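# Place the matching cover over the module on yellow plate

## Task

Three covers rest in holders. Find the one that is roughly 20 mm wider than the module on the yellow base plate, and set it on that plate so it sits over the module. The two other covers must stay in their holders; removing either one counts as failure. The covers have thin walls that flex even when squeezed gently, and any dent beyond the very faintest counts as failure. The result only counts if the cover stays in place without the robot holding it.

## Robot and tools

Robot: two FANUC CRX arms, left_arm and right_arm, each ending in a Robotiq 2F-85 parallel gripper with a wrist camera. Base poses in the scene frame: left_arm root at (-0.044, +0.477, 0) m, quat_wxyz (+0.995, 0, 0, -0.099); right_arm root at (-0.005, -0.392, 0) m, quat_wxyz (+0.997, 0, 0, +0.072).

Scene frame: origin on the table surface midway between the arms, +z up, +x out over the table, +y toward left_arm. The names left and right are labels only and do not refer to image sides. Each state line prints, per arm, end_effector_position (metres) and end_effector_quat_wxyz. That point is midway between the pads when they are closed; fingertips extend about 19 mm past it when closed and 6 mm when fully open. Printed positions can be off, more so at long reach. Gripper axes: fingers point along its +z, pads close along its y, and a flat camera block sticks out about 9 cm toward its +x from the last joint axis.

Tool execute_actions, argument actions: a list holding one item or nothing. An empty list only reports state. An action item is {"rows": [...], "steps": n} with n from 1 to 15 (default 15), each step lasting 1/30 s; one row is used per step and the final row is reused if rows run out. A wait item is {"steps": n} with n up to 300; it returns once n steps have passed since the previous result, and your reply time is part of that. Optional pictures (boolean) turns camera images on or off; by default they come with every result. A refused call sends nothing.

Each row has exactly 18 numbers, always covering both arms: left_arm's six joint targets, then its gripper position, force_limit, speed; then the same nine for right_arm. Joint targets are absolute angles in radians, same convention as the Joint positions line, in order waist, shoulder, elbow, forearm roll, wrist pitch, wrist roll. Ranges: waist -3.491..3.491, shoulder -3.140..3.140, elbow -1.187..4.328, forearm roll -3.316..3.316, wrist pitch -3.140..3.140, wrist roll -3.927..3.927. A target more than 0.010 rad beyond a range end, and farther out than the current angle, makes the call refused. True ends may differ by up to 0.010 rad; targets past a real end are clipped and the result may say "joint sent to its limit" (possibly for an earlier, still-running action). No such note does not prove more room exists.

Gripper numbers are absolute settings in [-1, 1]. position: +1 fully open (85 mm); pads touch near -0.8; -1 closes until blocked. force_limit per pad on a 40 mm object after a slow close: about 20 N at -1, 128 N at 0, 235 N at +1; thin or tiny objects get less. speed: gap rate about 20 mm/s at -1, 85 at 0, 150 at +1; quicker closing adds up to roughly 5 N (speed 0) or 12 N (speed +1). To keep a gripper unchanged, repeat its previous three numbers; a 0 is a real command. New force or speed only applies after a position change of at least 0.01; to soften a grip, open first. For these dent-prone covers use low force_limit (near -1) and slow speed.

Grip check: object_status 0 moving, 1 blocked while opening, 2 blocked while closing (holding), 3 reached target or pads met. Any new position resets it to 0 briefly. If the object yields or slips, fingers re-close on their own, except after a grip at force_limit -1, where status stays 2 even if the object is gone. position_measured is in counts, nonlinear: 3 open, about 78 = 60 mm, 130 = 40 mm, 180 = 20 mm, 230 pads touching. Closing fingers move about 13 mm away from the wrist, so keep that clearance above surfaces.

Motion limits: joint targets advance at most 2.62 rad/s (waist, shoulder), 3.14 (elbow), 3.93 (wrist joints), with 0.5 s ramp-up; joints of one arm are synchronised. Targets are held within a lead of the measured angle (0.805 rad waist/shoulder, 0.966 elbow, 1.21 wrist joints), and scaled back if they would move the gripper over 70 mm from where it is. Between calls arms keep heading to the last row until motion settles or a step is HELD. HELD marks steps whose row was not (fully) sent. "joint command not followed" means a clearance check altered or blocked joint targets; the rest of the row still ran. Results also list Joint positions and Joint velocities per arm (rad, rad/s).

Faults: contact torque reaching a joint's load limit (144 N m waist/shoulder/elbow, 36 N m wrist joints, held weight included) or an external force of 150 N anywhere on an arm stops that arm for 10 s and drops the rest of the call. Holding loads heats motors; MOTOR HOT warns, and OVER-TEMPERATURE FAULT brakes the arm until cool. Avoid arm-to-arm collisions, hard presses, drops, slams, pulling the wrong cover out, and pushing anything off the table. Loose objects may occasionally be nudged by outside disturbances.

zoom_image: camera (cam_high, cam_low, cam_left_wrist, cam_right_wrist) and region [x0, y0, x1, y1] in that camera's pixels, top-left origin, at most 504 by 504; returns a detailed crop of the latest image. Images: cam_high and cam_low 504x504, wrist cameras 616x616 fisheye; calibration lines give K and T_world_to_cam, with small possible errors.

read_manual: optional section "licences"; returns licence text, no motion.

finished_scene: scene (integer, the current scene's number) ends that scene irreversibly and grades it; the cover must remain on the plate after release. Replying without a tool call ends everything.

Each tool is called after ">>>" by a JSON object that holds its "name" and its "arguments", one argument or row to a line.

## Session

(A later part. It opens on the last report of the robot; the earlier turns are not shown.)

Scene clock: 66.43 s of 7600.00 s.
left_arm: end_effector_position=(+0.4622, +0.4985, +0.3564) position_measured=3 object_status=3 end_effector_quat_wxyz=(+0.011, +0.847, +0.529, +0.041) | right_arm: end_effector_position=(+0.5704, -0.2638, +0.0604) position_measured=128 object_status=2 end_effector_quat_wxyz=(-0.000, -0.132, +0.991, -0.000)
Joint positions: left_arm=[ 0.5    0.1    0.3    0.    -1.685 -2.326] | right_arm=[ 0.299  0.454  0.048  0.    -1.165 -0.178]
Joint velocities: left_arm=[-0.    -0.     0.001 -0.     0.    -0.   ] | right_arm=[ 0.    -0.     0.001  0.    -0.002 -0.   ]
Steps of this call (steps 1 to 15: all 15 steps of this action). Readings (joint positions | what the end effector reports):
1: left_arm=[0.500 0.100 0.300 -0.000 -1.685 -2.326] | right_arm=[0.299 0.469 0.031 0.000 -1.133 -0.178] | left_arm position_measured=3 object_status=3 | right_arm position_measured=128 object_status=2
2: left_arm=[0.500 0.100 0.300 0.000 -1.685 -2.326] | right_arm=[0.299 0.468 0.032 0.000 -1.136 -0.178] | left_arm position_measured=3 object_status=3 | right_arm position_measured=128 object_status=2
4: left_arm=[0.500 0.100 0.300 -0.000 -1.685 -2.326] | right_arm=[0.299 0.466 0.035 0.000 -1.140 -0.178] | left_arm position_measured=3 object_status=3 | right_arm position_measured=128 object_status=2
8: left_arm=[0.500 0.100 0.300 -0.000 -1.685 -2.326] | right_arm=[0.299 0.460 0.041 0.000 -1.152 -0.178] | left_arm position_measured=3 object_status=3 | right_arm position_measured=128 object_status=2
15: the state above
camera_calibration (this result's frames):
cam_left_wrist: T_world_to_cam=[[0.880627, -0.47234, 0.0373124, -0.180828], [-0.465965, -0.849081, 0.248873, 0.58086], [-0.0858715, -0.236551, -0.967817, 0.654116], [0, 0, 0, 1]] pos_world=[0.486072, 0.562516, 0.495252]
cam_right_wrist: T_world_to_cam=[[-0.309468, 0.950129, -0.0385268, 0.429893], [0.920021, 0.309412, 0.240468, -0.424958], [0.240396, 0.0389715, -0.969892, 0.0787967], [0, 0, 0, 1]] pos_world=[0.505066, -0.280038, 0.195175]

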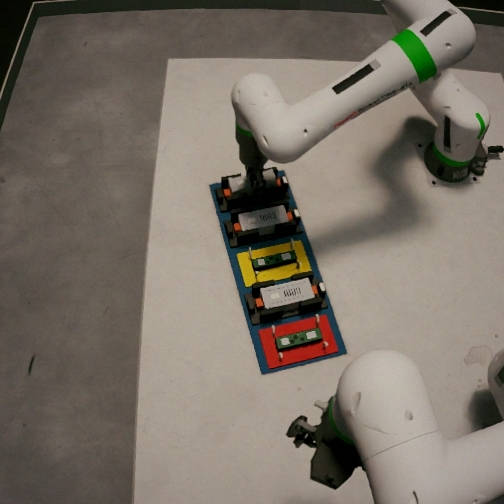

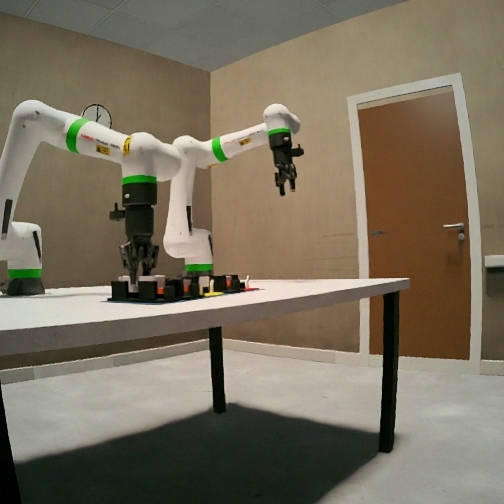

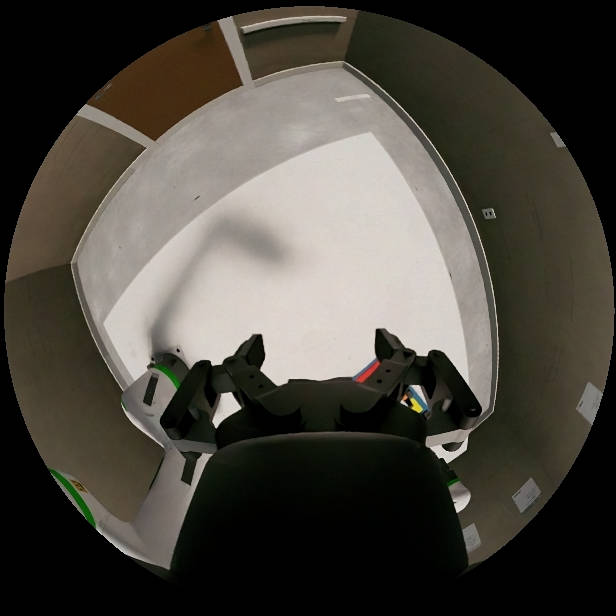

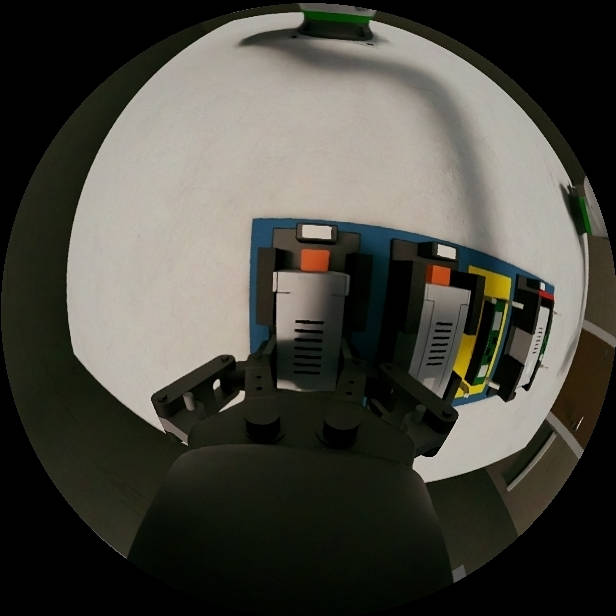

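>>> {"name": "execute_actions", "arguments": {
  "actions": [
    {"rows":[[0.5,0.1,0.3,0,-1.685,-2.326,1,-1,0,0.299,0.445,0.06,0,-1.186,-0.178,-1,-0.85,-1],[0.5,0.1,0.3,0,-1.685,-2.326,1,-1,0,0.299,0.445,0.06,0,-1.186,-0.178,-1,-0.85,-1],[0.5,0.1,0.3,0,-1.685,-2.326,1,-1,0,0.299,0.437,0.072,0,-1.206,-0.178,-1,-0.85,-1],[0.5,0.1,0.3,0,-1.685,-2.326,1,-1,0,0.299,0.437,0.072,0,-1.206,-0.178,-1,-0.85,-1],[0.5,0.1,0.3,0,-1.685,-2.326,1,-1,0,0.299,0.428,0.0835,0,-1.2266,-0.178,-1,-0.85,-1],[0.5,0.1,0.3,0,-1.685,-2.326,1,-1,0,0.299,0.428,0.0835,0,-1.2266,-0.178,-1,-0.85,-1],[0.5,0.1,0.3,0,-1.685,-2.326,1,-1,0,0.299,0.42,0.097,0,-1.248,-0.178,-1,-0.85,-1],[0.5,0.1,0.3,0,-1.685,-2.326,1,-1,0,0.299,0.42,0.097,0,-1.248,-0.178,-1,-0.85,-1],[0.5,0.1,0.3,0,-1.685,-2.326,1,-1,0,0.299,0.412,0.111,0,-1.27,-0.178,-1,-0.85,-1],[0.5,0.1,0.3,0,-1.685,-2.326,1,-1,0,0.299,0.412,0.111,0,-1.27,-0.178,-1,-0.85,-1],[0.5,0.1,0.3,0,-1.685,-2.326,1,-1,0,0.299,0.405,0.125,0,-1.291,-0.178,-1,-0.85,-1]],"steps":15}
  ],
  "pictures": false
}}

>>> {"name": "execute_actions", "arguments": {
  "actions": [
    {"rows":[[0.5,0.1,0.3,0,-1.685,-2.326,1,-1,0,0.35,0.418,0.143,0,-1.296,-0.229,-1,-0.85,-1],[0.5,0.1,0.3,0,-1.685,-2.326,1,-1,0,0.35,0.418,0.143,0,-1.296,-0.229,-1,-0.85,-1],[0.5,0.1,0.3,0,-1.685,-2.326,1,-1,0,0.41,0.433,0.165,0,-1.303,-0.289,-1,-0.85,-1],[0.5,0.1,0.3,0,-1.685,-2.326,1,-1,0,0.41,0.433,0.165,0,-1.303,-0.289,-1,-0.85,-1],[0.5,0.1,0.3,0,-1.685,-2.326,1,-1,0,0.47,0.448,0.187,0,-1.31,-0.349,-1,-0.85,-1],[0.5,0.1,0.3,0,-1.685,-2.326,1,-1,0,0.47,0.448,0.187,0,-1.31,-0.349,-1,-0.85,-1],[0.5,0.1,0.3,0,-1.685,-2.326,1,-1,0,0.53,0.463,0.209,0,-1.317,-0.409,-1,-0.85,-1],[0.5,0.1,0.3,0,-1.685,-2.326,1,-1,0,0.53,0.463,0.209,0,-1.317,-0.409,-1,-0.85,-1],[0.5,0.1,0.3,0,-1.685,-2.326,1,-1,0,0.59,0.478,0.23,0,-1.323,-0.469,-1,-0.85,-1],[0.5,0.1,0.3,0,-1.685,-2.326,1,-1,0,0.59,0.478,0.23,0,-1.323,-0.469,-1,-0.85,-1],[0.5,0.1,0.3,0,-1.685,-2.326,1,-1,0,0.6447,0.4924,0.2499,0,-1.328,-0.524,-1,-0.85,-1]],"steps":15}
  ],
  "pictures": false
}}

>>> {"name": "execute_actions", "arguments": {
  "actions": [
    {"steps":8}
  ]
}}

>>> {"name": "zoom_image", "arguments": {
  "camera": "cam_right_wrist",
  "region": [160, 170, 480, 470]
}}

>>> {"name": "zoom_image", "arguments": {
  "camera": "cam_low",
  "region": [120, 200, 280, 320]
}}

Scene clock: 71.57 s of 7600.00 s.
left_arm: end_effector_position=(+0.4622, +0.4985, +0.3564) position_measured=3 object_status=3 end_effector_quat_wxyz=(+0.011, +0.847, +0.529, +0.041) | right_arm: end_effector_position=(+0.5704, -0.2638, +0.1196) position_measured=128 object_status=2 end_effector_quat_wxyz=(+0.000, -0.132, +0.991, -0.000)
Joint positions: left_arm=[ 0.5    0.1    0.3    0.    -1.685 -2.326] | right_arm=[ 0.299  0.405  0.124  0.    -1.29  -0.178]
Joint velocities: left_arm=[-0.     0.     0.001 -0.001 -0.    -0.   ] | right_arm=[ 0.     0.     0.008 -0.    -0.022 -0.   ]
Steps of this call (steps 1 to 15: the robot went on to your last target; steps 16 to 90: nothing new was sent; then 1.63 s passed at rest; steps 91 to 105: all 15 steps of this action). Readings (joint positions | what the end effector reports):
91: left_arm=[0.500 0.100 0.300 -0.000 -1.685 -2.326] | right_arm=[0.299 0.454 0.048 -0.000 -1.166 -0.178] | left_arm position_measured=3 object_status=3 | right_arm position_measured=128 object_status=2
92: left_arm=[0.500 0.100 0.300 -0.000 -1.685 -2.326] | right_arm=[0.299 0.451 0.052 -0.000 -1.173 -0.178] | left_arm position_measured=3 object_status=3 | right_arm position_measured=128 object_status=2
94: left_arm=[0.500 0.100 0.300 -0.000 -1.685 -2.326] | right_arm=[0.299 0.443 0.063 -0.000 -1.191 -0.178] | left_arm position_measured=3 object_status=3 | right_arm position_measured=128 object_status=2
98: left_arm=[0.500 0.100 0.300 0.000 -1.685 -2.326] | right_arm=[0.299 0.426 0.087 -0.000 -1.232 -0.178] | left_arm position_measured=3 object_status=3 | right_arm position_measured=128 object_status=2
105: the state above

Scene clock: 72.07 s of 7600.00 s.
left_arm: end_effector_position=(+0.4622, +0.4985, +0.3564) position_measured=3 object_status=3 end_effector_quat_wxyz=(+0.011, +0.847, +0.529, +0.041) | right_arm: end_effector_position=(+0.5315, -0.0815, +0.1201) position_measured=128 object_status=2 end_effector_quat_wxyz=(+0.000, -0.132, +0.991, -0.000)
Joint positions: left_arm=[ 0.5    0.1    0.3   -0.    -1.685 -2.326] | right_arm=[ 0.593  0.479  0.231  0.    -1.323 -0.472]
Joint velocities: left_arm=[-0.  0. -0.  0. -0.  0.] | right_arm=[ 0.643  0.164  0.229 -0.    -0.063 -0.633]
Steps of this call (steps 1 to 15: all 15 steps of this action). Readings (joint positions | what the end effector reports):
1: left_arm=[0.500 0.100 0.300 0.000 -1.685 -2.326] | right_arm=[0.299 0.405 0.125 0.000 -1.291 -0.178] | left_arm position_measured=3 object_status=3 | right_arm position_measured=128 object_status=2
2: left_arm=[0.500 0.100 0.300 -0.000 -1.685 -2.326] | right_arm=[0.304 0.406 0.127 0.000 -1.292 -0.182] | left_arm position_measured=3 object_status=3 | right_arm position_measured=128 object_status=2
4: left_arm=[0.500 0.100 0.300 0.000 -1.685 -2.326] | right_arm=[0.330 0.414 0.137 0.000 -1.295 -0.209] | left_arm position_measured=3 object_status=3 | right_arm position_measured=128 object_status=2
8: left_arm=[0.500 0.100 0.300 -0.000 -1.685 -2.326] | right_arm=[0.426 0.437 0.171 0.000 -1.305 -0.305] | left_arm position_measured=3 object_status=3 | right_arm position_measured=128 object_status=2
15: the state above

Scene clock: 72.33 s of 7600.00 s.
left_arm: end_effector_position=(+0.4622, +0.4985, +0.3564) position_measured=3 object_status=3 end_effector_quat_wxyz=(+0.011, +0.847, +0.529, +0.041) | right_arm: end_effector_position=(+0.5187, -0.0507, +0.1199) position_measured=128 object_status=2 end_effector_quat_wxyz=(+0.000, -0.132, +0.991, +0.000)
Joint positions: left_arm=[ 0.5    0.1    0.3   -0.    -1.685 -2.326] | right_arm=[ 0.644  0.492  0.25  -0.    -1.328 -0.524]
Joint velocities: left_arm=[ 0.001  0.     0.     0.001 -0.001  0.   ] | right_arm=[-0.001  0.     0.001 -0.    -0.    -0.001]
Steps of this call (steps 1 to 8: the robot went on to your last target). Readings (joint positions | what the end effector reports):
1: left_arm=[0.500 0.100 0.300 0.000 -1.685 -2.326] | right_arm=[0.613 0.484 0.238 0.000 -1.325 -0.492] | left_arm position_measured=3 object_status=3 | right_arm position_measured=128 object_status=2
2: left_arm=[0.500 0.100 0.300 -0.000 -1.685 -2.326] | right_arm=[0.629 0.488 0.244 -0.000 -1.326 -0.507] | left_arm position_measured=3 object_status=3 | right_arm position_measured=128 object_status=2
4: left_arm=[0.500 0.100 0.300 -0.000 -1.685 -2.326] | right_arm=[0.644 0.492 0.249 -0.000 -1.328 -0.523] | left_arm position_measured=3 object_status=3 | right_arm position_measured=128 object_status=2
8: the state above
camera_calibration (this result's frames):
cam_left_wrist: T_world_to_cam=[[0.880627, -0.472339, 0.0373126, -0.180829], [-0.465964, -0.849081, 0.248873, 0.58086], [-0.0858711, -0.236551, -0.967817, 0.654116], [0, 0, 0, 1]] pos_world=[0.486072, 0.562516, 0.495252]
cam_right_wrist: T_world_to_cam=[[-0.308994, 0.950292, -0.0383003, 0.213447], [0.920072, 0.308879, 0.24096, -0.457659], [0.240813, 0.0392162, -0.969779, 0.140406], [0, 0, 0, 1]] pos_world=[0.453221, -0.0669821, 0.254616]

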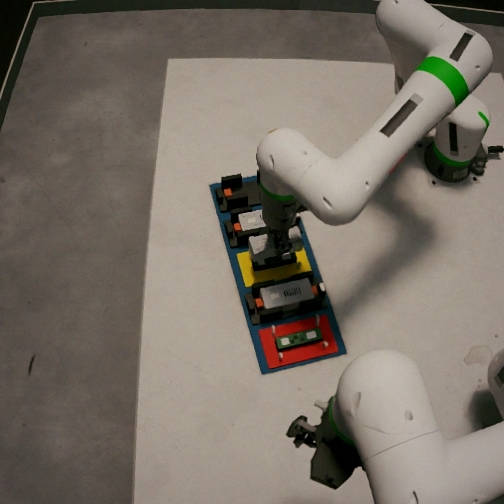

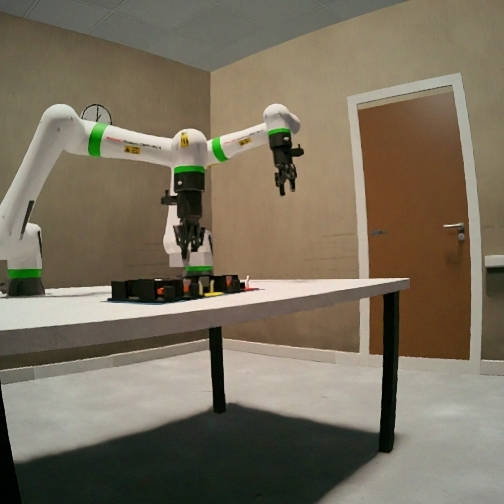

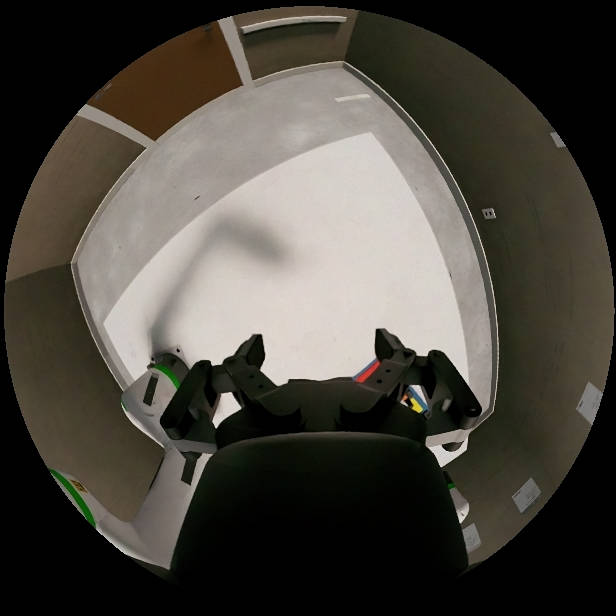

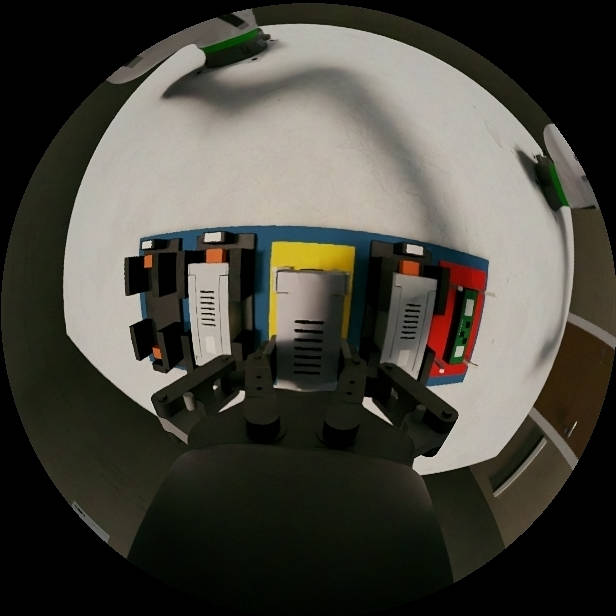

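Region (160, 170, 480, 470) of cam_right_wrist's 616x616 image, scaled by 1.575, with more detail than that image has; it fills the top 472 rows of this view, and the rest is white.

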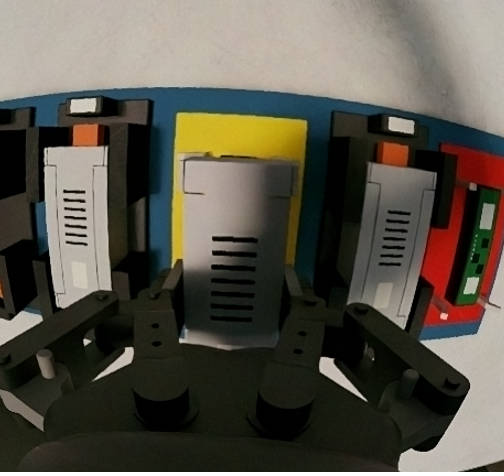

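Region (120, 200, 280, 320) of cam_low's 504x504 image, scaled by 3.150, with more detail than that image has; it fills the top 378 rows of this view, and the rest is white.

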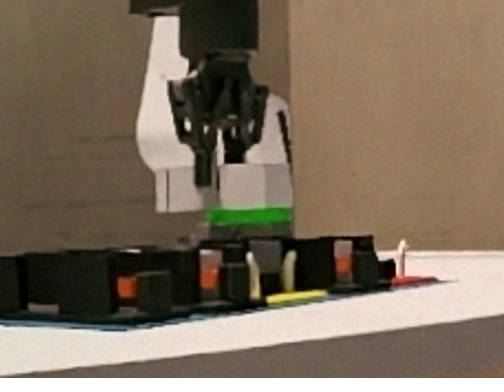

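>>> {"name": "execute_actions", "arguments": {
  "actions": [
    {"rows":[[0.5,0.1,0.3,0,-1.685,-2.326,1,-1,0,0.6447,0.503,0.229,0,-1.297,-0.524,-1,-0.85,-1],[0.5,0.1,0.3,0,-1.685,-2.326,1,-1,0,0.6447,0.503,0.229,0,-1.297,-0.524,-1,-0.85,-1],[0.5,0.1,0.3,0,-1.685,-2.326,1,-1,0,0.6447,0.503,0.229,0,-1.297,-0.524,-1,-0.85,-1],[0.5,0.1,0.3,0,-1.685,-2.326,1,-1,0,0.6447,0.514,0.209,0,-1.266,-0.524,-1,-0.85,-1],[0.5,0.1,0.3,0,-1.685,-2.326,1,-1,0,0.6447,0.514,0.209,0,-1.266,-0.524,-1,-0.85,-1],[0.5,0.1,0.3,0,-1.685,-2.326,1,-1,0,0.6447,0.514,0.209,0,-1.266,-0.524,-1,-0.85,-1],[0.5,0.1,0.3,0,-1.685,-2.326,1,-1,0,0.6447,0.5245,0.1882,0,-1.2345,-0.524,-1,-0.85,-1]],"steps":15}
  ]
}}

>>> {"name": "zoom_image", "arguments": {
  "camera": "cam_right_wrist",
  "region": [200, 200, 420, 420]
}}

>>> {"name": "zoom_image", "arguments": {
  "camera": "cam_low",
  "region": [150, 230, 260, 310]
}}

Scene clock: 74.97 s of 7600.00 s.
left_arm: end_effector_position=(+0.4622, +0.4985, +0.3564) position_measured=3 object_status=3 end_effector_quat_wxyz=(+0.011, +0.847, +0.529, +0.041) | right_arm: end_effector_position=(+0.5185, -0.0506, +0.0748) position_measured=128 object_status=2 end_effector_quat_wxyz=(-0.000, -0.132, +0.991, +0.000)
Joint positions: left_arm=[ 0.5    0.1    0.3    0.    -1.685 -2.326] | right_arm=[ 0.645  0.525  0.188 -0.    -1.235 -0.524]
Joint velocities: left_arm=[ 0.001  0.     0.001 -0.     0.001 -0.   ] | right_arm=[-0.     0.    -0.003 -0.     0.001  0.002]
Steps of this call (steps 1 to 30: the robot went on to your last target; steps 31 to 64: nothing new was sent; steps 65 to 79: all 15 steps of this action). Readings (joint positions | what the end effector reports):
65: left_arm=[0.500 0.100 0.300 0.000 -1.685 -2.326] | right_arm=[0.645 0.493 0.250 0.000 -1.327 -0.524] | left_arm position_measured=3 object_status=3 | right_arm position_measured=128 object_status=2
66: left_arm=[0.500 0.100 0.300 -0.000 -1.685 -2.326] | right_arm=[0.645 0.495 0.245 0.000 -1.320 -0.524] | left_arm position_measured=3 object_status=3 | right_arm position_measured=128 object_status=2
68: left_arm=[0.500 0.100 0.300 0.000 -1.685 -2.326] | right_arm=[0.645 0.503 0.231 0.000 -1.300 -0.524] | left_arm position_measured=3 object_status=3 | right_arm position_measured=128 object_status=2
72: left_arm=[0.500 0.100 0.300 0.000 -1.685 -2.326] | right_arm=[0.645 0.517 0.203 0.000 -1.257 -0.524] | left_arm position_measured=3 object_status=3 | right_arm position_measured=128 object_status=2
79: the state above
camera_calibration (this result's frames):
cam_left_wrist: T_world_to_cam=[[0.880627, -0.472339, 0.0373125, -0.180829], [-0.465964, -0.849081, 0.248873, 0.58086], [-0.0858714, -0.236551, -0.967817, 0.654116], [0, 0, 0, 1]] pos_world=[0.486072, 0.562516, 0.495252]
cam_right_wrist: T_world_to_cam=[[-0.309189, 0.950223, -0.0384437, 0.211713], [0.920055, 0.309111, 0.240726, -0.44667], [0.240627, 0.0390595, -0.969831, 0.0968271], [0, 0, 0, 1]] pos_world=[0.453121, -0.0668855, 0.20957]

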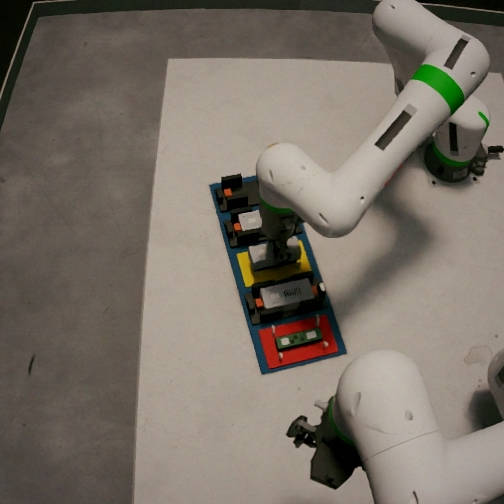

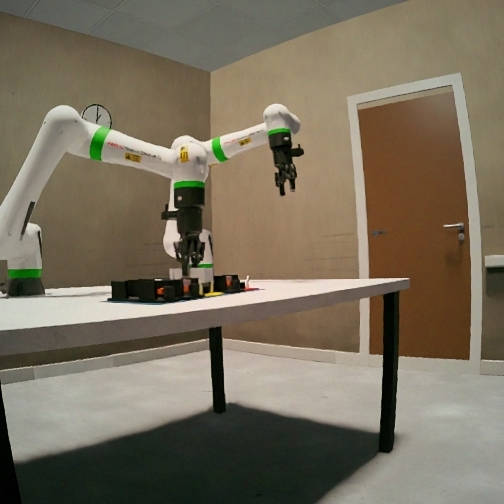

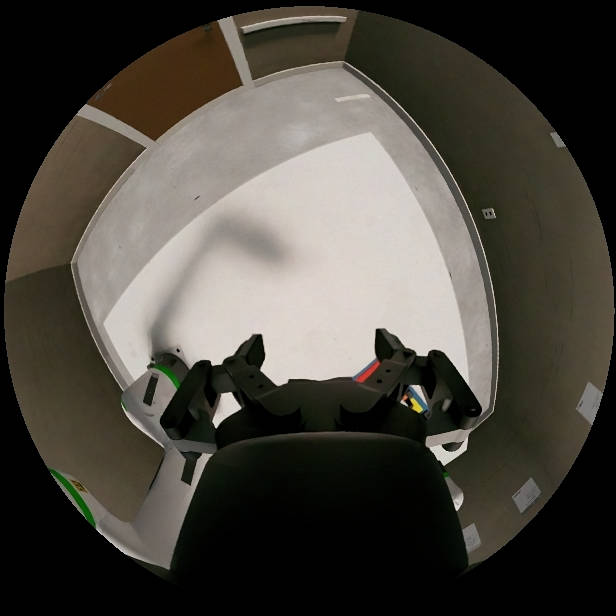

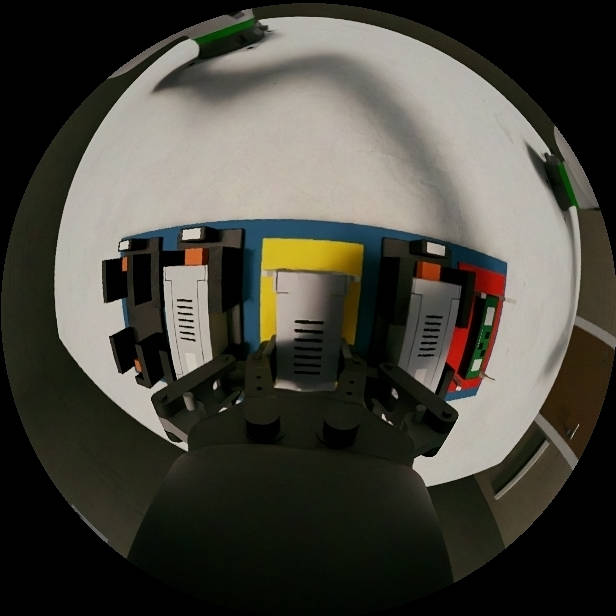

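Region (200, 200, 420, 420) of cam_right_wrist's 616x616 image, scaled by 2.291, with more detail than that image has.

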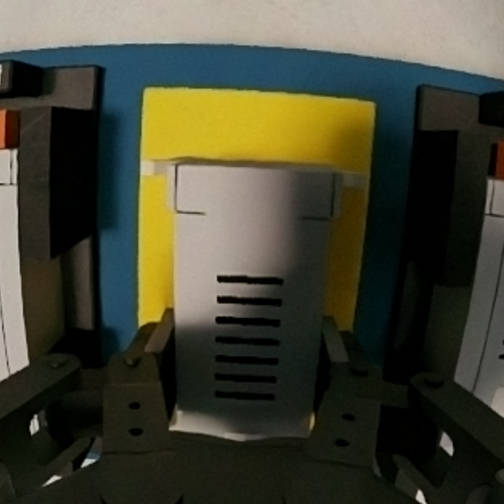

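Region (150, 230, 260, 310) of cam_low's 504x504 image, scaled by 4.582, with more detail than that image has; it fills the top 367 rows of this view, and the rest is white.

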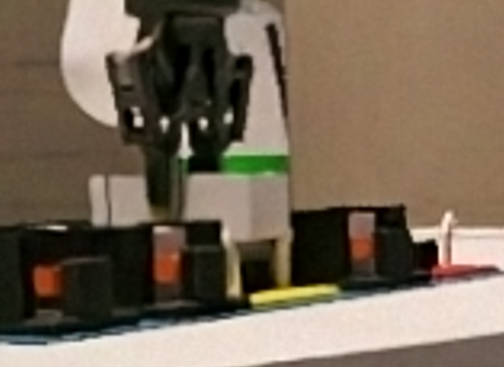

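>>> {"name": "execute_actions", "arguments": {
  "actions": [
    {"rows":[[0.5,0.1,0.3,0,-1.685,-2.326,1,-1,0,0.6447,0.530,0.181,0,-1.222,-0.524,-1,-0.85,-1],[0.5,0.1,0.3,0,-1.685,-2.326,1,-1,0,0.6447,0.530,0.181,0,-1.222,-0.524,-1,-0.85,-1],[0.5,0.1,0.3,0,-1.685,-2.326,1,-1,0,0.6447,0.530,0.181,0,-1.222,-0.524,-1,-0.85,-1],[0.5,0.1,0.3,0,-1.685,-2.326,1,-1,0,0.6447,0.535,0.174,0,-1.209,-0.524,-1,-0.85,-1],[0.5,0.1,0.3,0,-1.685,-2.326,1,-1,0,0.6447,0.535,0.174,0,-1.209,-0.524,-1,-0.85,-1],[0.5,0.1,0.3,0,-1.685,-2.326,1,-1,0,0.6447,0.535,0.174,0,-1.209,-0.524,-1,-0.85,-1],[0.5,0.1,0.3,0,-1.685,-2.326,1,-1,0,0.6447,0.541,0.1665,0,-1.1965,-0.524,-1,-0.85,-1],[0.5,0.1,0.3,0,-1.685,-2.326,1,-1,0,0.6447,0.541,0.1665,0,-1.1965,-0.524,-1,-0.85,-1],[0.5,0.1,0.3,0,-1.685,-2.326,1,-1,0,0.6447,0.541,0.1665,0,-1.1965,-0.524,-1,-0.85,-1],[0.5,0.1,0.3,0,-1.685,-2.326,1,-1,0,0.6447,0.5462,0.1593,0,-1.1839,-0.524,-1,-0.85,-1]],"steps":15}
  ]
}}

>>> {"name": "zoom_image", "arguments": {
  "camera": "cam_low",
  "region": [150, 230, 260, 310]
}}

>>> {"name": "zoom_image", "arguments": {
  "camera": "cam_right_wrist",
  "region": [200, 200, 420, 420]
}}

Scene clock: 77.57 s of 7600.00 s.
left_arm: end_effector_position=(+0.4622, +0.4985, +0.3564) position_measured=3 object_status=3 end_effector_quat_wxyz=(+0.011, +0.847, +0.529, +0.041) | right_arm: end_effector_position=(+0.5185, -0.0508, +0.0501) position_measured=128 object_status=2 end_effector_quat_wxyz=(+0.000, -0.132, +0.991, -0.000)
Joint positions: left_arm=[ 0.5    0.1    0.3    0.    -1.685 -2.326] | right_arm=[ 0.645  0.546  0.159  0.    -1.184 -0.524]
Joint velocities: left_arm=[ 0.    -0.001 -0.001  0.001  0.002 -0.   ] | right_arm=[ 0.001  0.001 -0.003 -0.     0.005  0.001]
Steps of this call (steps 1 to 15: the robot went on to your last target; steps 16 to 63: nothing new was sent; steps 64 to 78: all 15 steps of this action). Readings (joint positions | what the end effector reports):
64: left_arm=[0.500 0.100 0.300 -0.000 -1.685 -2.326] | right_arm=[0.645 0.525 0.188 0.000 -1.234 -0.524] | left_arm position_measured=3 object_status=3 | right_arm position_measured=128 object_status=2
65: left_arm=[0.500 0.100 0.300 0.000 -1.685 -2.326] | right_arm=[0.645 0.526 0.185 0.000 -1.228 -0.524] | left_arm position_measured=3 object_status=3 | right_arm position_measured=128 object_status=2
67: left_arm=[0.500 0.100 0.300 0.000 -1.685 -2.326] | right_arm=[0.645 0.530 0.181 0.000 -1.222 -0.524] | left_arm position_measured=3 object_status=3 | right_arm position_measured=128 object_status=2
71: left_arm=[0.500 0.100 0.300 -0.000 -1.685 -2.326] | right_arm=[0.645 0.537 0.171 0.000 -1.203 -0.524] | left_arm position_measured=3 object_status=3 | right_arm position_measured=128 object_status=2
78: the state above
camera_calibration (this result's frames):
cam_left_wrist: T_world_to_cam=[[0.880626, -0.47234, 0.0373124, -0.180828], [-0.465965, -0.849081, 0.248873, 0.58086], [-0.0858715, -0.236551, -0.967817, 0.654116], [0, 0, 0, 1]] pos_world=[0.486072, 0.562516, 0.495252]
cam_right_wrist: T_world_to_cam=[[-0.309023, 0.950276, -0.0384792, 0.210811], [0.920097, 0.308959, 0.240763, -0.440718], [0.24068, 0.0389968, -0.969821, 0.0727786], [0, 0, 0, 1]] pos_world=[0.453132, -0.067003, 0.184803]

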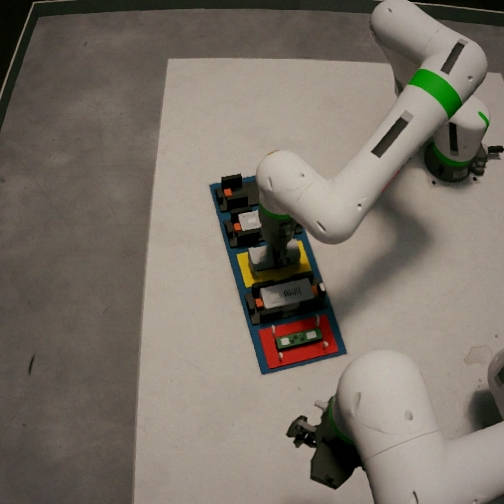

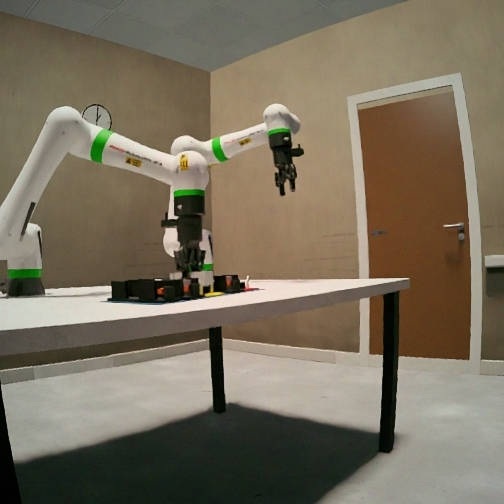

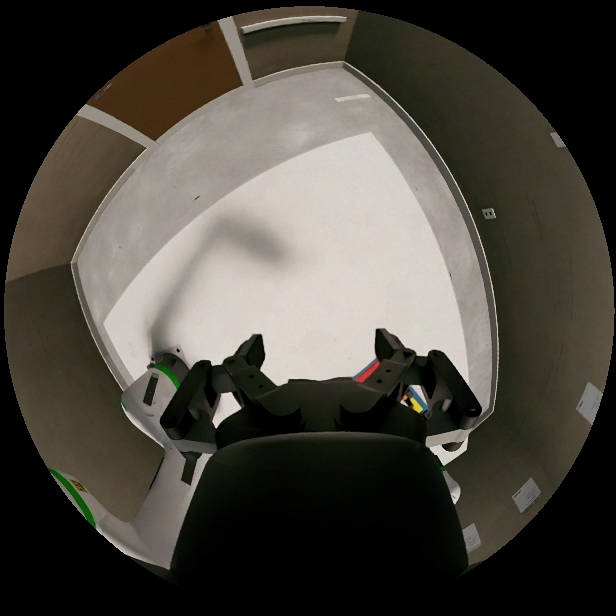

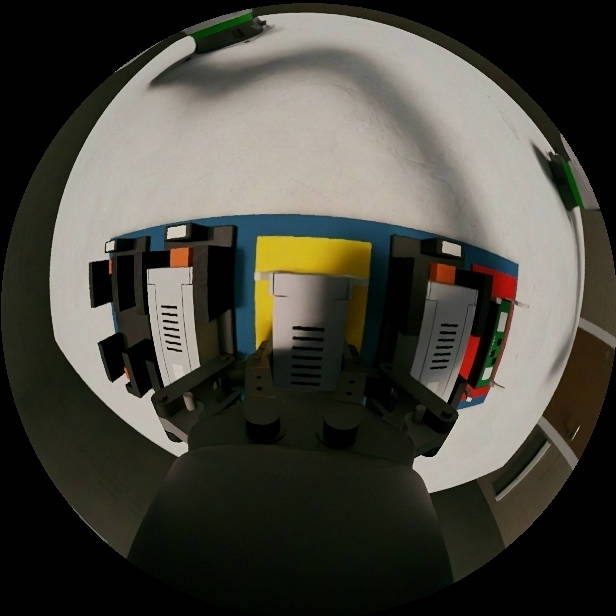

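Region (150, 230, 260, 310) of cam_low's 504x504 image, scaled by 4.582, with more detail than that image has; it fills the top 367 rows of this view, and the rest is white.

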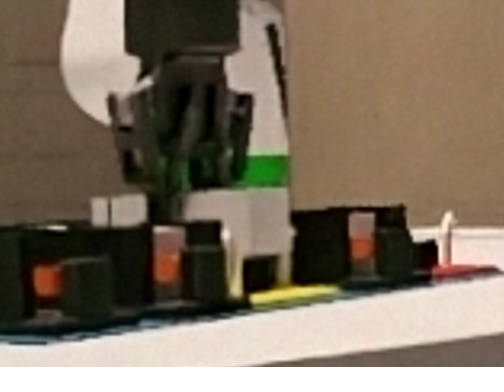

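Region (200, 200, 420, 420) of cam_right_wrist's 616x616 image, scaled by 2.291, with more detail than that image has.

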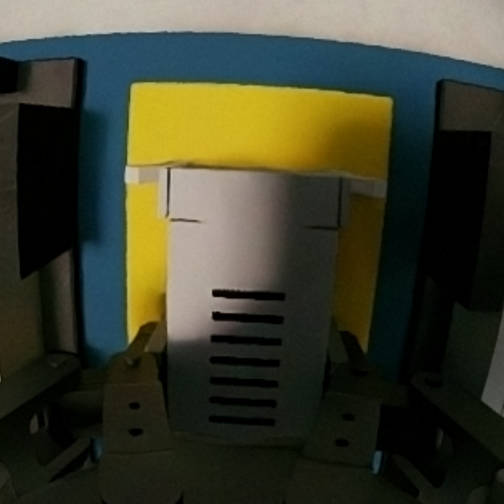

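>>> {"name": "execute_actions", "arguments": {
  "actions": [
    {"rows":[[0.5,0.1,0.3,0,-1.685,-2.326,1,-1,0,0.6447,0.5358,0.1732,0,-1.2082,-0.524,-1,-0.85,-1],[0.5,0.1,0.3,0,-1.685,-2.326,1,-1,0,0.6447,0.5358,0.1732,0,-1.2082,-0.524,-1,-0.85,-1],[0.5,0.1,0.3,0,-1.685,-2.326,1,-1,0,0.6447,0.5358,0.1732,0,-1.2082,-0.524,-1,-0.85,-1],[0.5,0.1,0.3,0,-1.685,-2.326,1,-1,0,0.6447,0.5358,0.1732,0,-1.2082,-0.524,-1,-0.85,-1],[0.5,0.1,0.3,0,-1.685,-2.326,1,-1,0,0.6447,0.5358,0.1732,0,-1.2082,-0.524,-1,-0.85,-1],[0.5,0.1,0.3,0,-1.685,-2.326,1,-1,0,0.6447,0.5358,0.1732,0,-1.2082,-0.524,-1,-0.85,-1],[0.5,0.1,0.3,0,-1.685,-2.326,1,-1,0,0.6483,0.5223,0.1526,0,-1.2011,-0.5273,-1,-0.85,-1]],"steps":15}
  ]
}}

>>> {"name": "zoom_image", "arguments": {
  "camera": "cam_right_wrist",
  "region": [200, 200, 420, 420]
}}

>>> {"name": "zoom_image", "arguments": {
  "camera": "cam_high",
  "region": [220, 200, 340, 310]
}}

>>> {"name": "zoom_image", "arguments": {
  "camera": "cam_low",
  "region": [150, 230, 260, 310]
}}

Scene clock: 80.60 s of 7600.00 s.
left_arm: end_effector_position=(+0.4622, +0.4985, +0.3564) position_measured=3 object_status=3 end_effector_quat_wxyz=(+0.011, +0.847, +0.529, +0.041) | right_arm: end_effector_position=(+0.5133, -0.0529, +0.0617) position_measured=128 object_status=2 end_effector_quat_wxyz=(-0.000, -0.132, +0.991, -0.000)
Joint positions: left_arm=[ 0.5    0.1    0.3    0.    -1.685 -2.326] | right_arm=[ 0.648  0.522  0.153 -0.    -1.201 -0.527]
Joint velocities: left_arm=[ 0.001  0.     0.001 -0.001 -0.001  0.   ] | right_arm=[ 0.    -0.001 -0.001 -0.     0.    -0.002]
Steps of this call (steps 1 to 15: the robot went on to your last target; steps 16 to 76: nothing new was sent; steps 77 to 91: all 15 steps of this action). Readings (joint positions | what the end effector reports):
77: left_arm=[0.500 0.100 0.300 -0.000 -1.685 -2.326] | right_arm=[0.645 0.546 0.159 -0.000 -1.184 -0.524] | left_arm position_measured=3 object_status=3 | right_arm position_measured=128 object_status=2
78: left_arm=[0.500 0.100 0.300 0.000 -1.685 -2.326] | right_arm=[0.645 0.544 0.163 -0.001 -1.191 -0.524] | left_arm position_measured=3 object_status=3 | right_arm position_measured=128 object_status=2
80: left_arm=[0.500 0.100 0.300 0.000 -1.685 -2.326] | right_arm=[0.645 0.537 0.172 -0.000 -1.206 -0.524] | left_arm position_measured=3 object_status=3 | right_arm position_measured=128 object_status=2
84: left_arm=[0.500 0.100 0.300 -0.000 -1.685 -2.326] | right_arm=[0.646 0.532 0.167 -0.000 -1.206 -0.524] | left_arm position_measured=3 object_status=3 | right_arm position_measured=128 object_status=2
91: the state above
camera_calibration (this result's frames):
cam_left_wrist: T_world_to_cam=[[0.880627, -0.47234, 0.0373125, -0.180829], [-0.465965, -0.849081, 0.248873, 0.58086], [-0.0858713, -0.236551, -0.967817, 0.654116], [0, 0, 0, 1]] pos_world=[0.486072, 0.562516, 0.495252]
cam_right_wrist: T_world_to_cam=[[-0.309514, 0.950117, -0.0384494, 0.211867], [0.91996, 0.309429, 0.240679, -0.437921], [0.24057, 0.0391215, -0.969843, 0.0855421], [0, 0, 0, 1]] pos_world=[0.447866, -0.0691394, 0.196507]

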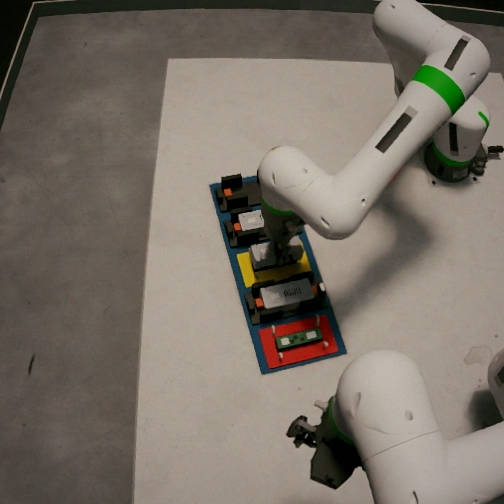

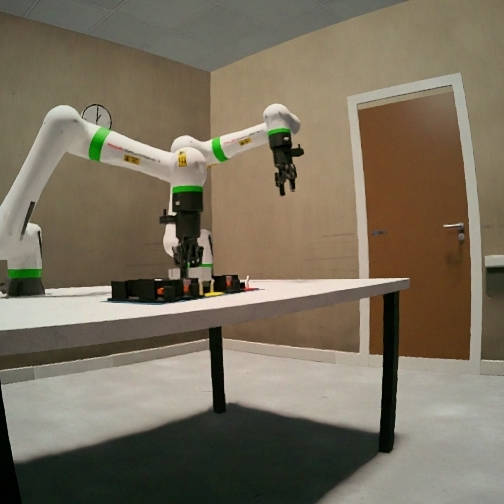

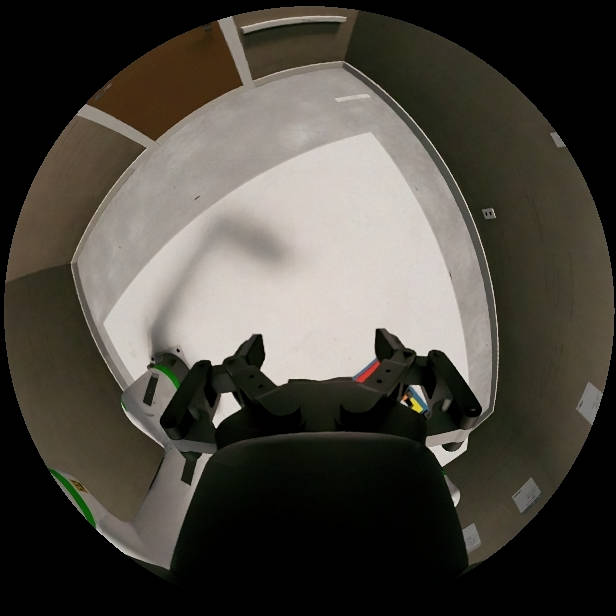

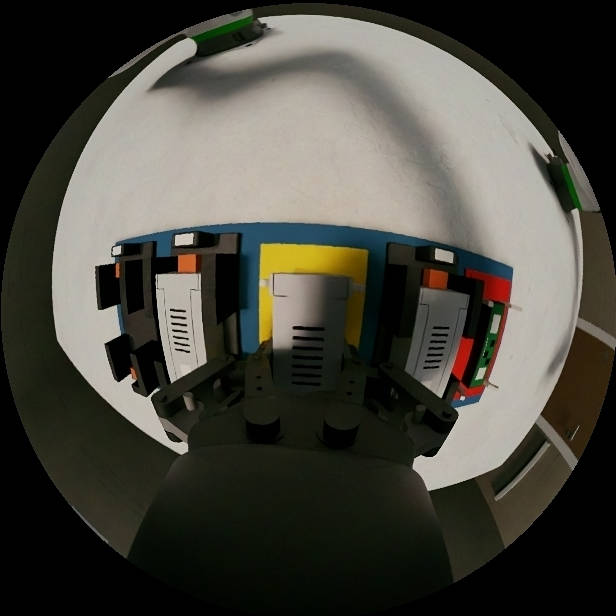

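Region (200, 200, 420, 420) of cam_right_wrist's 616x616 image, scaled by 2.291, with more detail than that image has.

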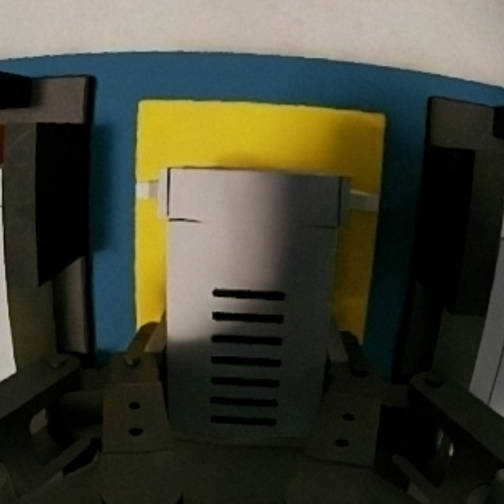

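Region (220, 200, 340, 310) of cam_high's 504x504 image, scaled by 4.200, with more detail than that image has; it fills the top 462 rows of this view, and the rest is white.

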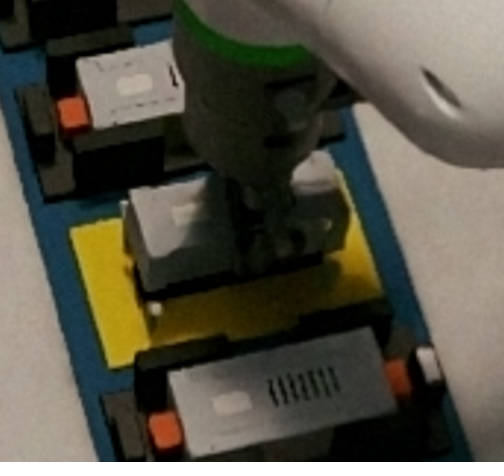

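Region (150, 230, 260, 310) of cam_low's 504x504 image, scaled by 4.582, with more detail than that image has; it fills the top 367 rows of this view, and the rest is white.

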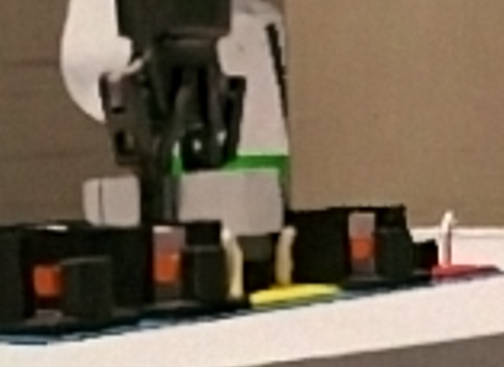

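>>> {"name": "execute_actions", "arguments": {
  "actions": [
    {"rows":[[0.5,0.1,0.3,0,-1.685,-2.326,1,-1,0,0.65,0.527,0.147,0,-1.191,-0.527,-1,-0.85,-1],[0.5,0.1,0.3,0,-1.685,-2.326,1,-1,0,0.65,0.527,0.147,0,-1.191,-0.527,-1,-0.85,-1],[0.5,0.1,0.3,0,-1.685,-2.326,1,-1,0,0.65,0.527,0.147,0,-1.191,-0.527,-1,-0.85,-1],[0.5,0.1,0.3,0,-1.685,-2.326,1,-1,0,0.65,0.532,0.1415,0,-1.181,-0.527,-1,-0.85,-1],[0.5,0.1,0.3,0,-1.685,-2.326,1,-1,0,0.65,0.532,0.1415,0,-1.181,-0.527,-1,-0.85,-1],[0.5,0.1,0.3,0,-1.685,-2.326,1,-1,0,0.65,0.532,0.1415,0,-1.181,-0.527,-1,-0.85,-1],[0.5,0.1,0.3,0,-1.685,-2.326,1,-1,0,0.65,0.5373,0.1354,0,-1.1688,-0.527,-1,-0.85,-1]],"steps":15}
  ]
}}

>>> {"name": "zoom_image", "arguments": {
  "camera": "cam_right_wrist",
  "region": [200, 200, 420, 420]
}}

>>> {"name": "zoom_image", "arguments": {
  "camera": "cam_low",
  "region": [150, 230, 260, 310]
}}

Scene clock: 82.37 s of 7600.00 s.
left_arm: end_effector_position=(+0.4622, +0.4985, +0.3564) position_measured=3 object_status=3 end_effector_quat_wxyz=(+0.011, +0.847, +0.529, +0.041) | right_arm: end_effector_position=(+0.5128, -0.0519, +0.0459) position_measured=128 object_status=2 end_effector_quat_wxyz=(+0.000, -0.133, +0.991, +0.000)
Joint positions: left_arm=[ 0.5    0.1    0.3   -0.    -1.685 -2.326] | right_arm=[ 0.65   0.537  0.135  0.    -1.169 -0.527]
Joint velocities: left_arm=[-0.  0. -0.  0. -0.  0.] | right_arm=[ 0.001  0.     0.    -0.003  0.004  0.002]
Steps of this call (steps 1 to 15: the robot went on to your last target; steps 16 to 38: nothing new was sent; steps 39 to 53: all 15 steps of this action). Readings (joint positions | what the end effector reports):
39: left_arm=[0.500 0.100 0.300 0.000 -1.685 -2.326] | right_arm=[0.648 0.522 0.152 0.000 -1.200 -0.527] | left_arm position_measured=3 object_status=3 | right_arm position_measured=128 object_status=2
40: left_arm=[0.500 0.100 0.300 0.000 -1.685 -2.326] | right_arm=[0.649 0.524 0.150 0.000 -1.196 -0.527] | left_arm position_measured=3 object_status=3 | right_arm position_measured=128 object_status=2
42: left_arm=[0.500 0.100 0.300 -0.000 -1.685 -2.326] | right_arm=[0.650 0.527 0.147 0.000 -1.191 -0.527] | left_arm position_measured=3 object_status=3 | right_arm position_measured=128 object_status=2
46: left_arm=[0.500 0.100 0.300 0.000 -1.685 -2.326] | right_arm=[0.650 0.534 0.139 0.000 -1.175 -0.527] | left_arm position_measured=3 object_status=3 | right_arm position_measured=128 object_status=2
53: the state above
camera_calibration (this result's frames):
cam_left_wrist: T_world_to_cam=[[0.880627, -0.47234, 0.0373126, -0.180829], [-0.465965, -0.849081, 0.248873, 0.58086], [-0.0858712, -0.236551, -0.967817, 0.654116], [0, 0, 0, 1]] pos_world=[0.486072, 0.562516, 0.495252]
cam_right_wrist: T_world_to_cam=[[-0.311109, 0.949597, -0.0384362, 0.210986], [0.919374, 0.31096, 0.240945, -0.433624], [0.240753, 0.0396229, -0.969777, 0.0701895], [0, 0, 0, 1]] pos_world=[0.447404, -0.0682935, 0.180657]

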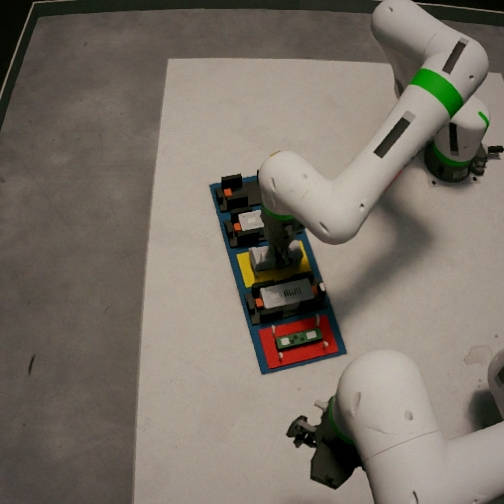

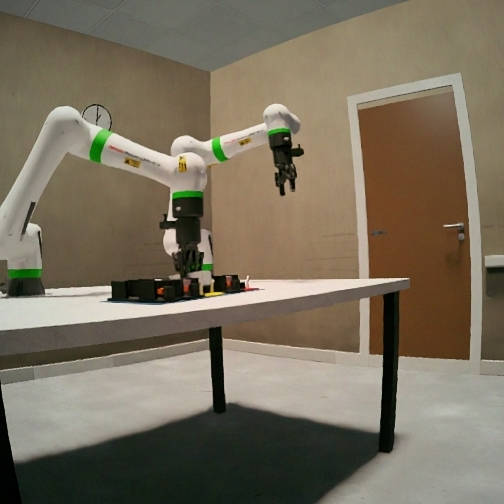

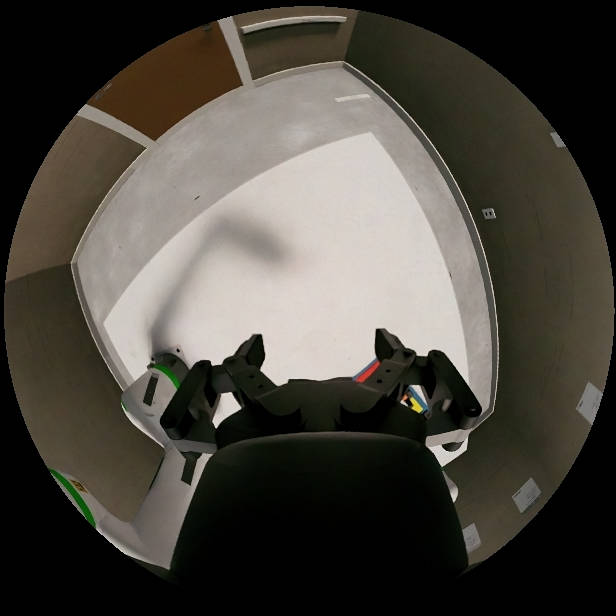

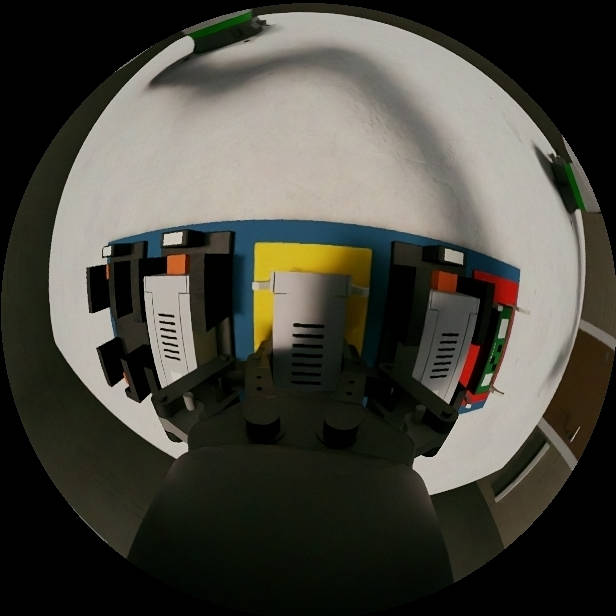

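Region (200, 200, 420, 420) of cam_right_wrist's 616x616 image, scaled by 2.291, with more detail than that image has.

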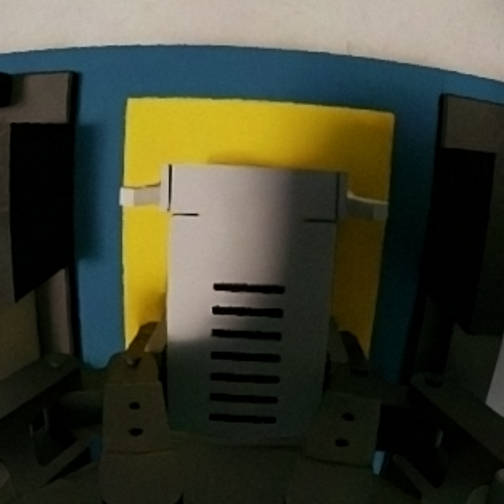

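Region (150, 230, 260, 310) of cam_low's 504x504 image, scaled by 4.582, with more detail than that image has; it fills the top 367 rows of this view, and the rest is white.

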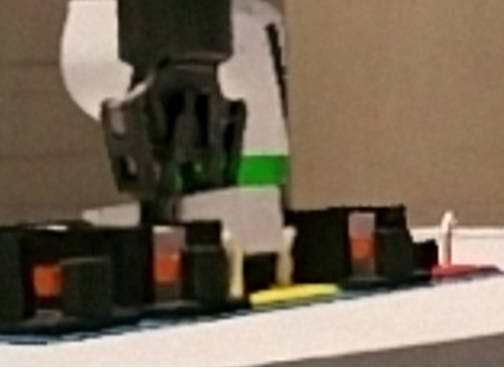

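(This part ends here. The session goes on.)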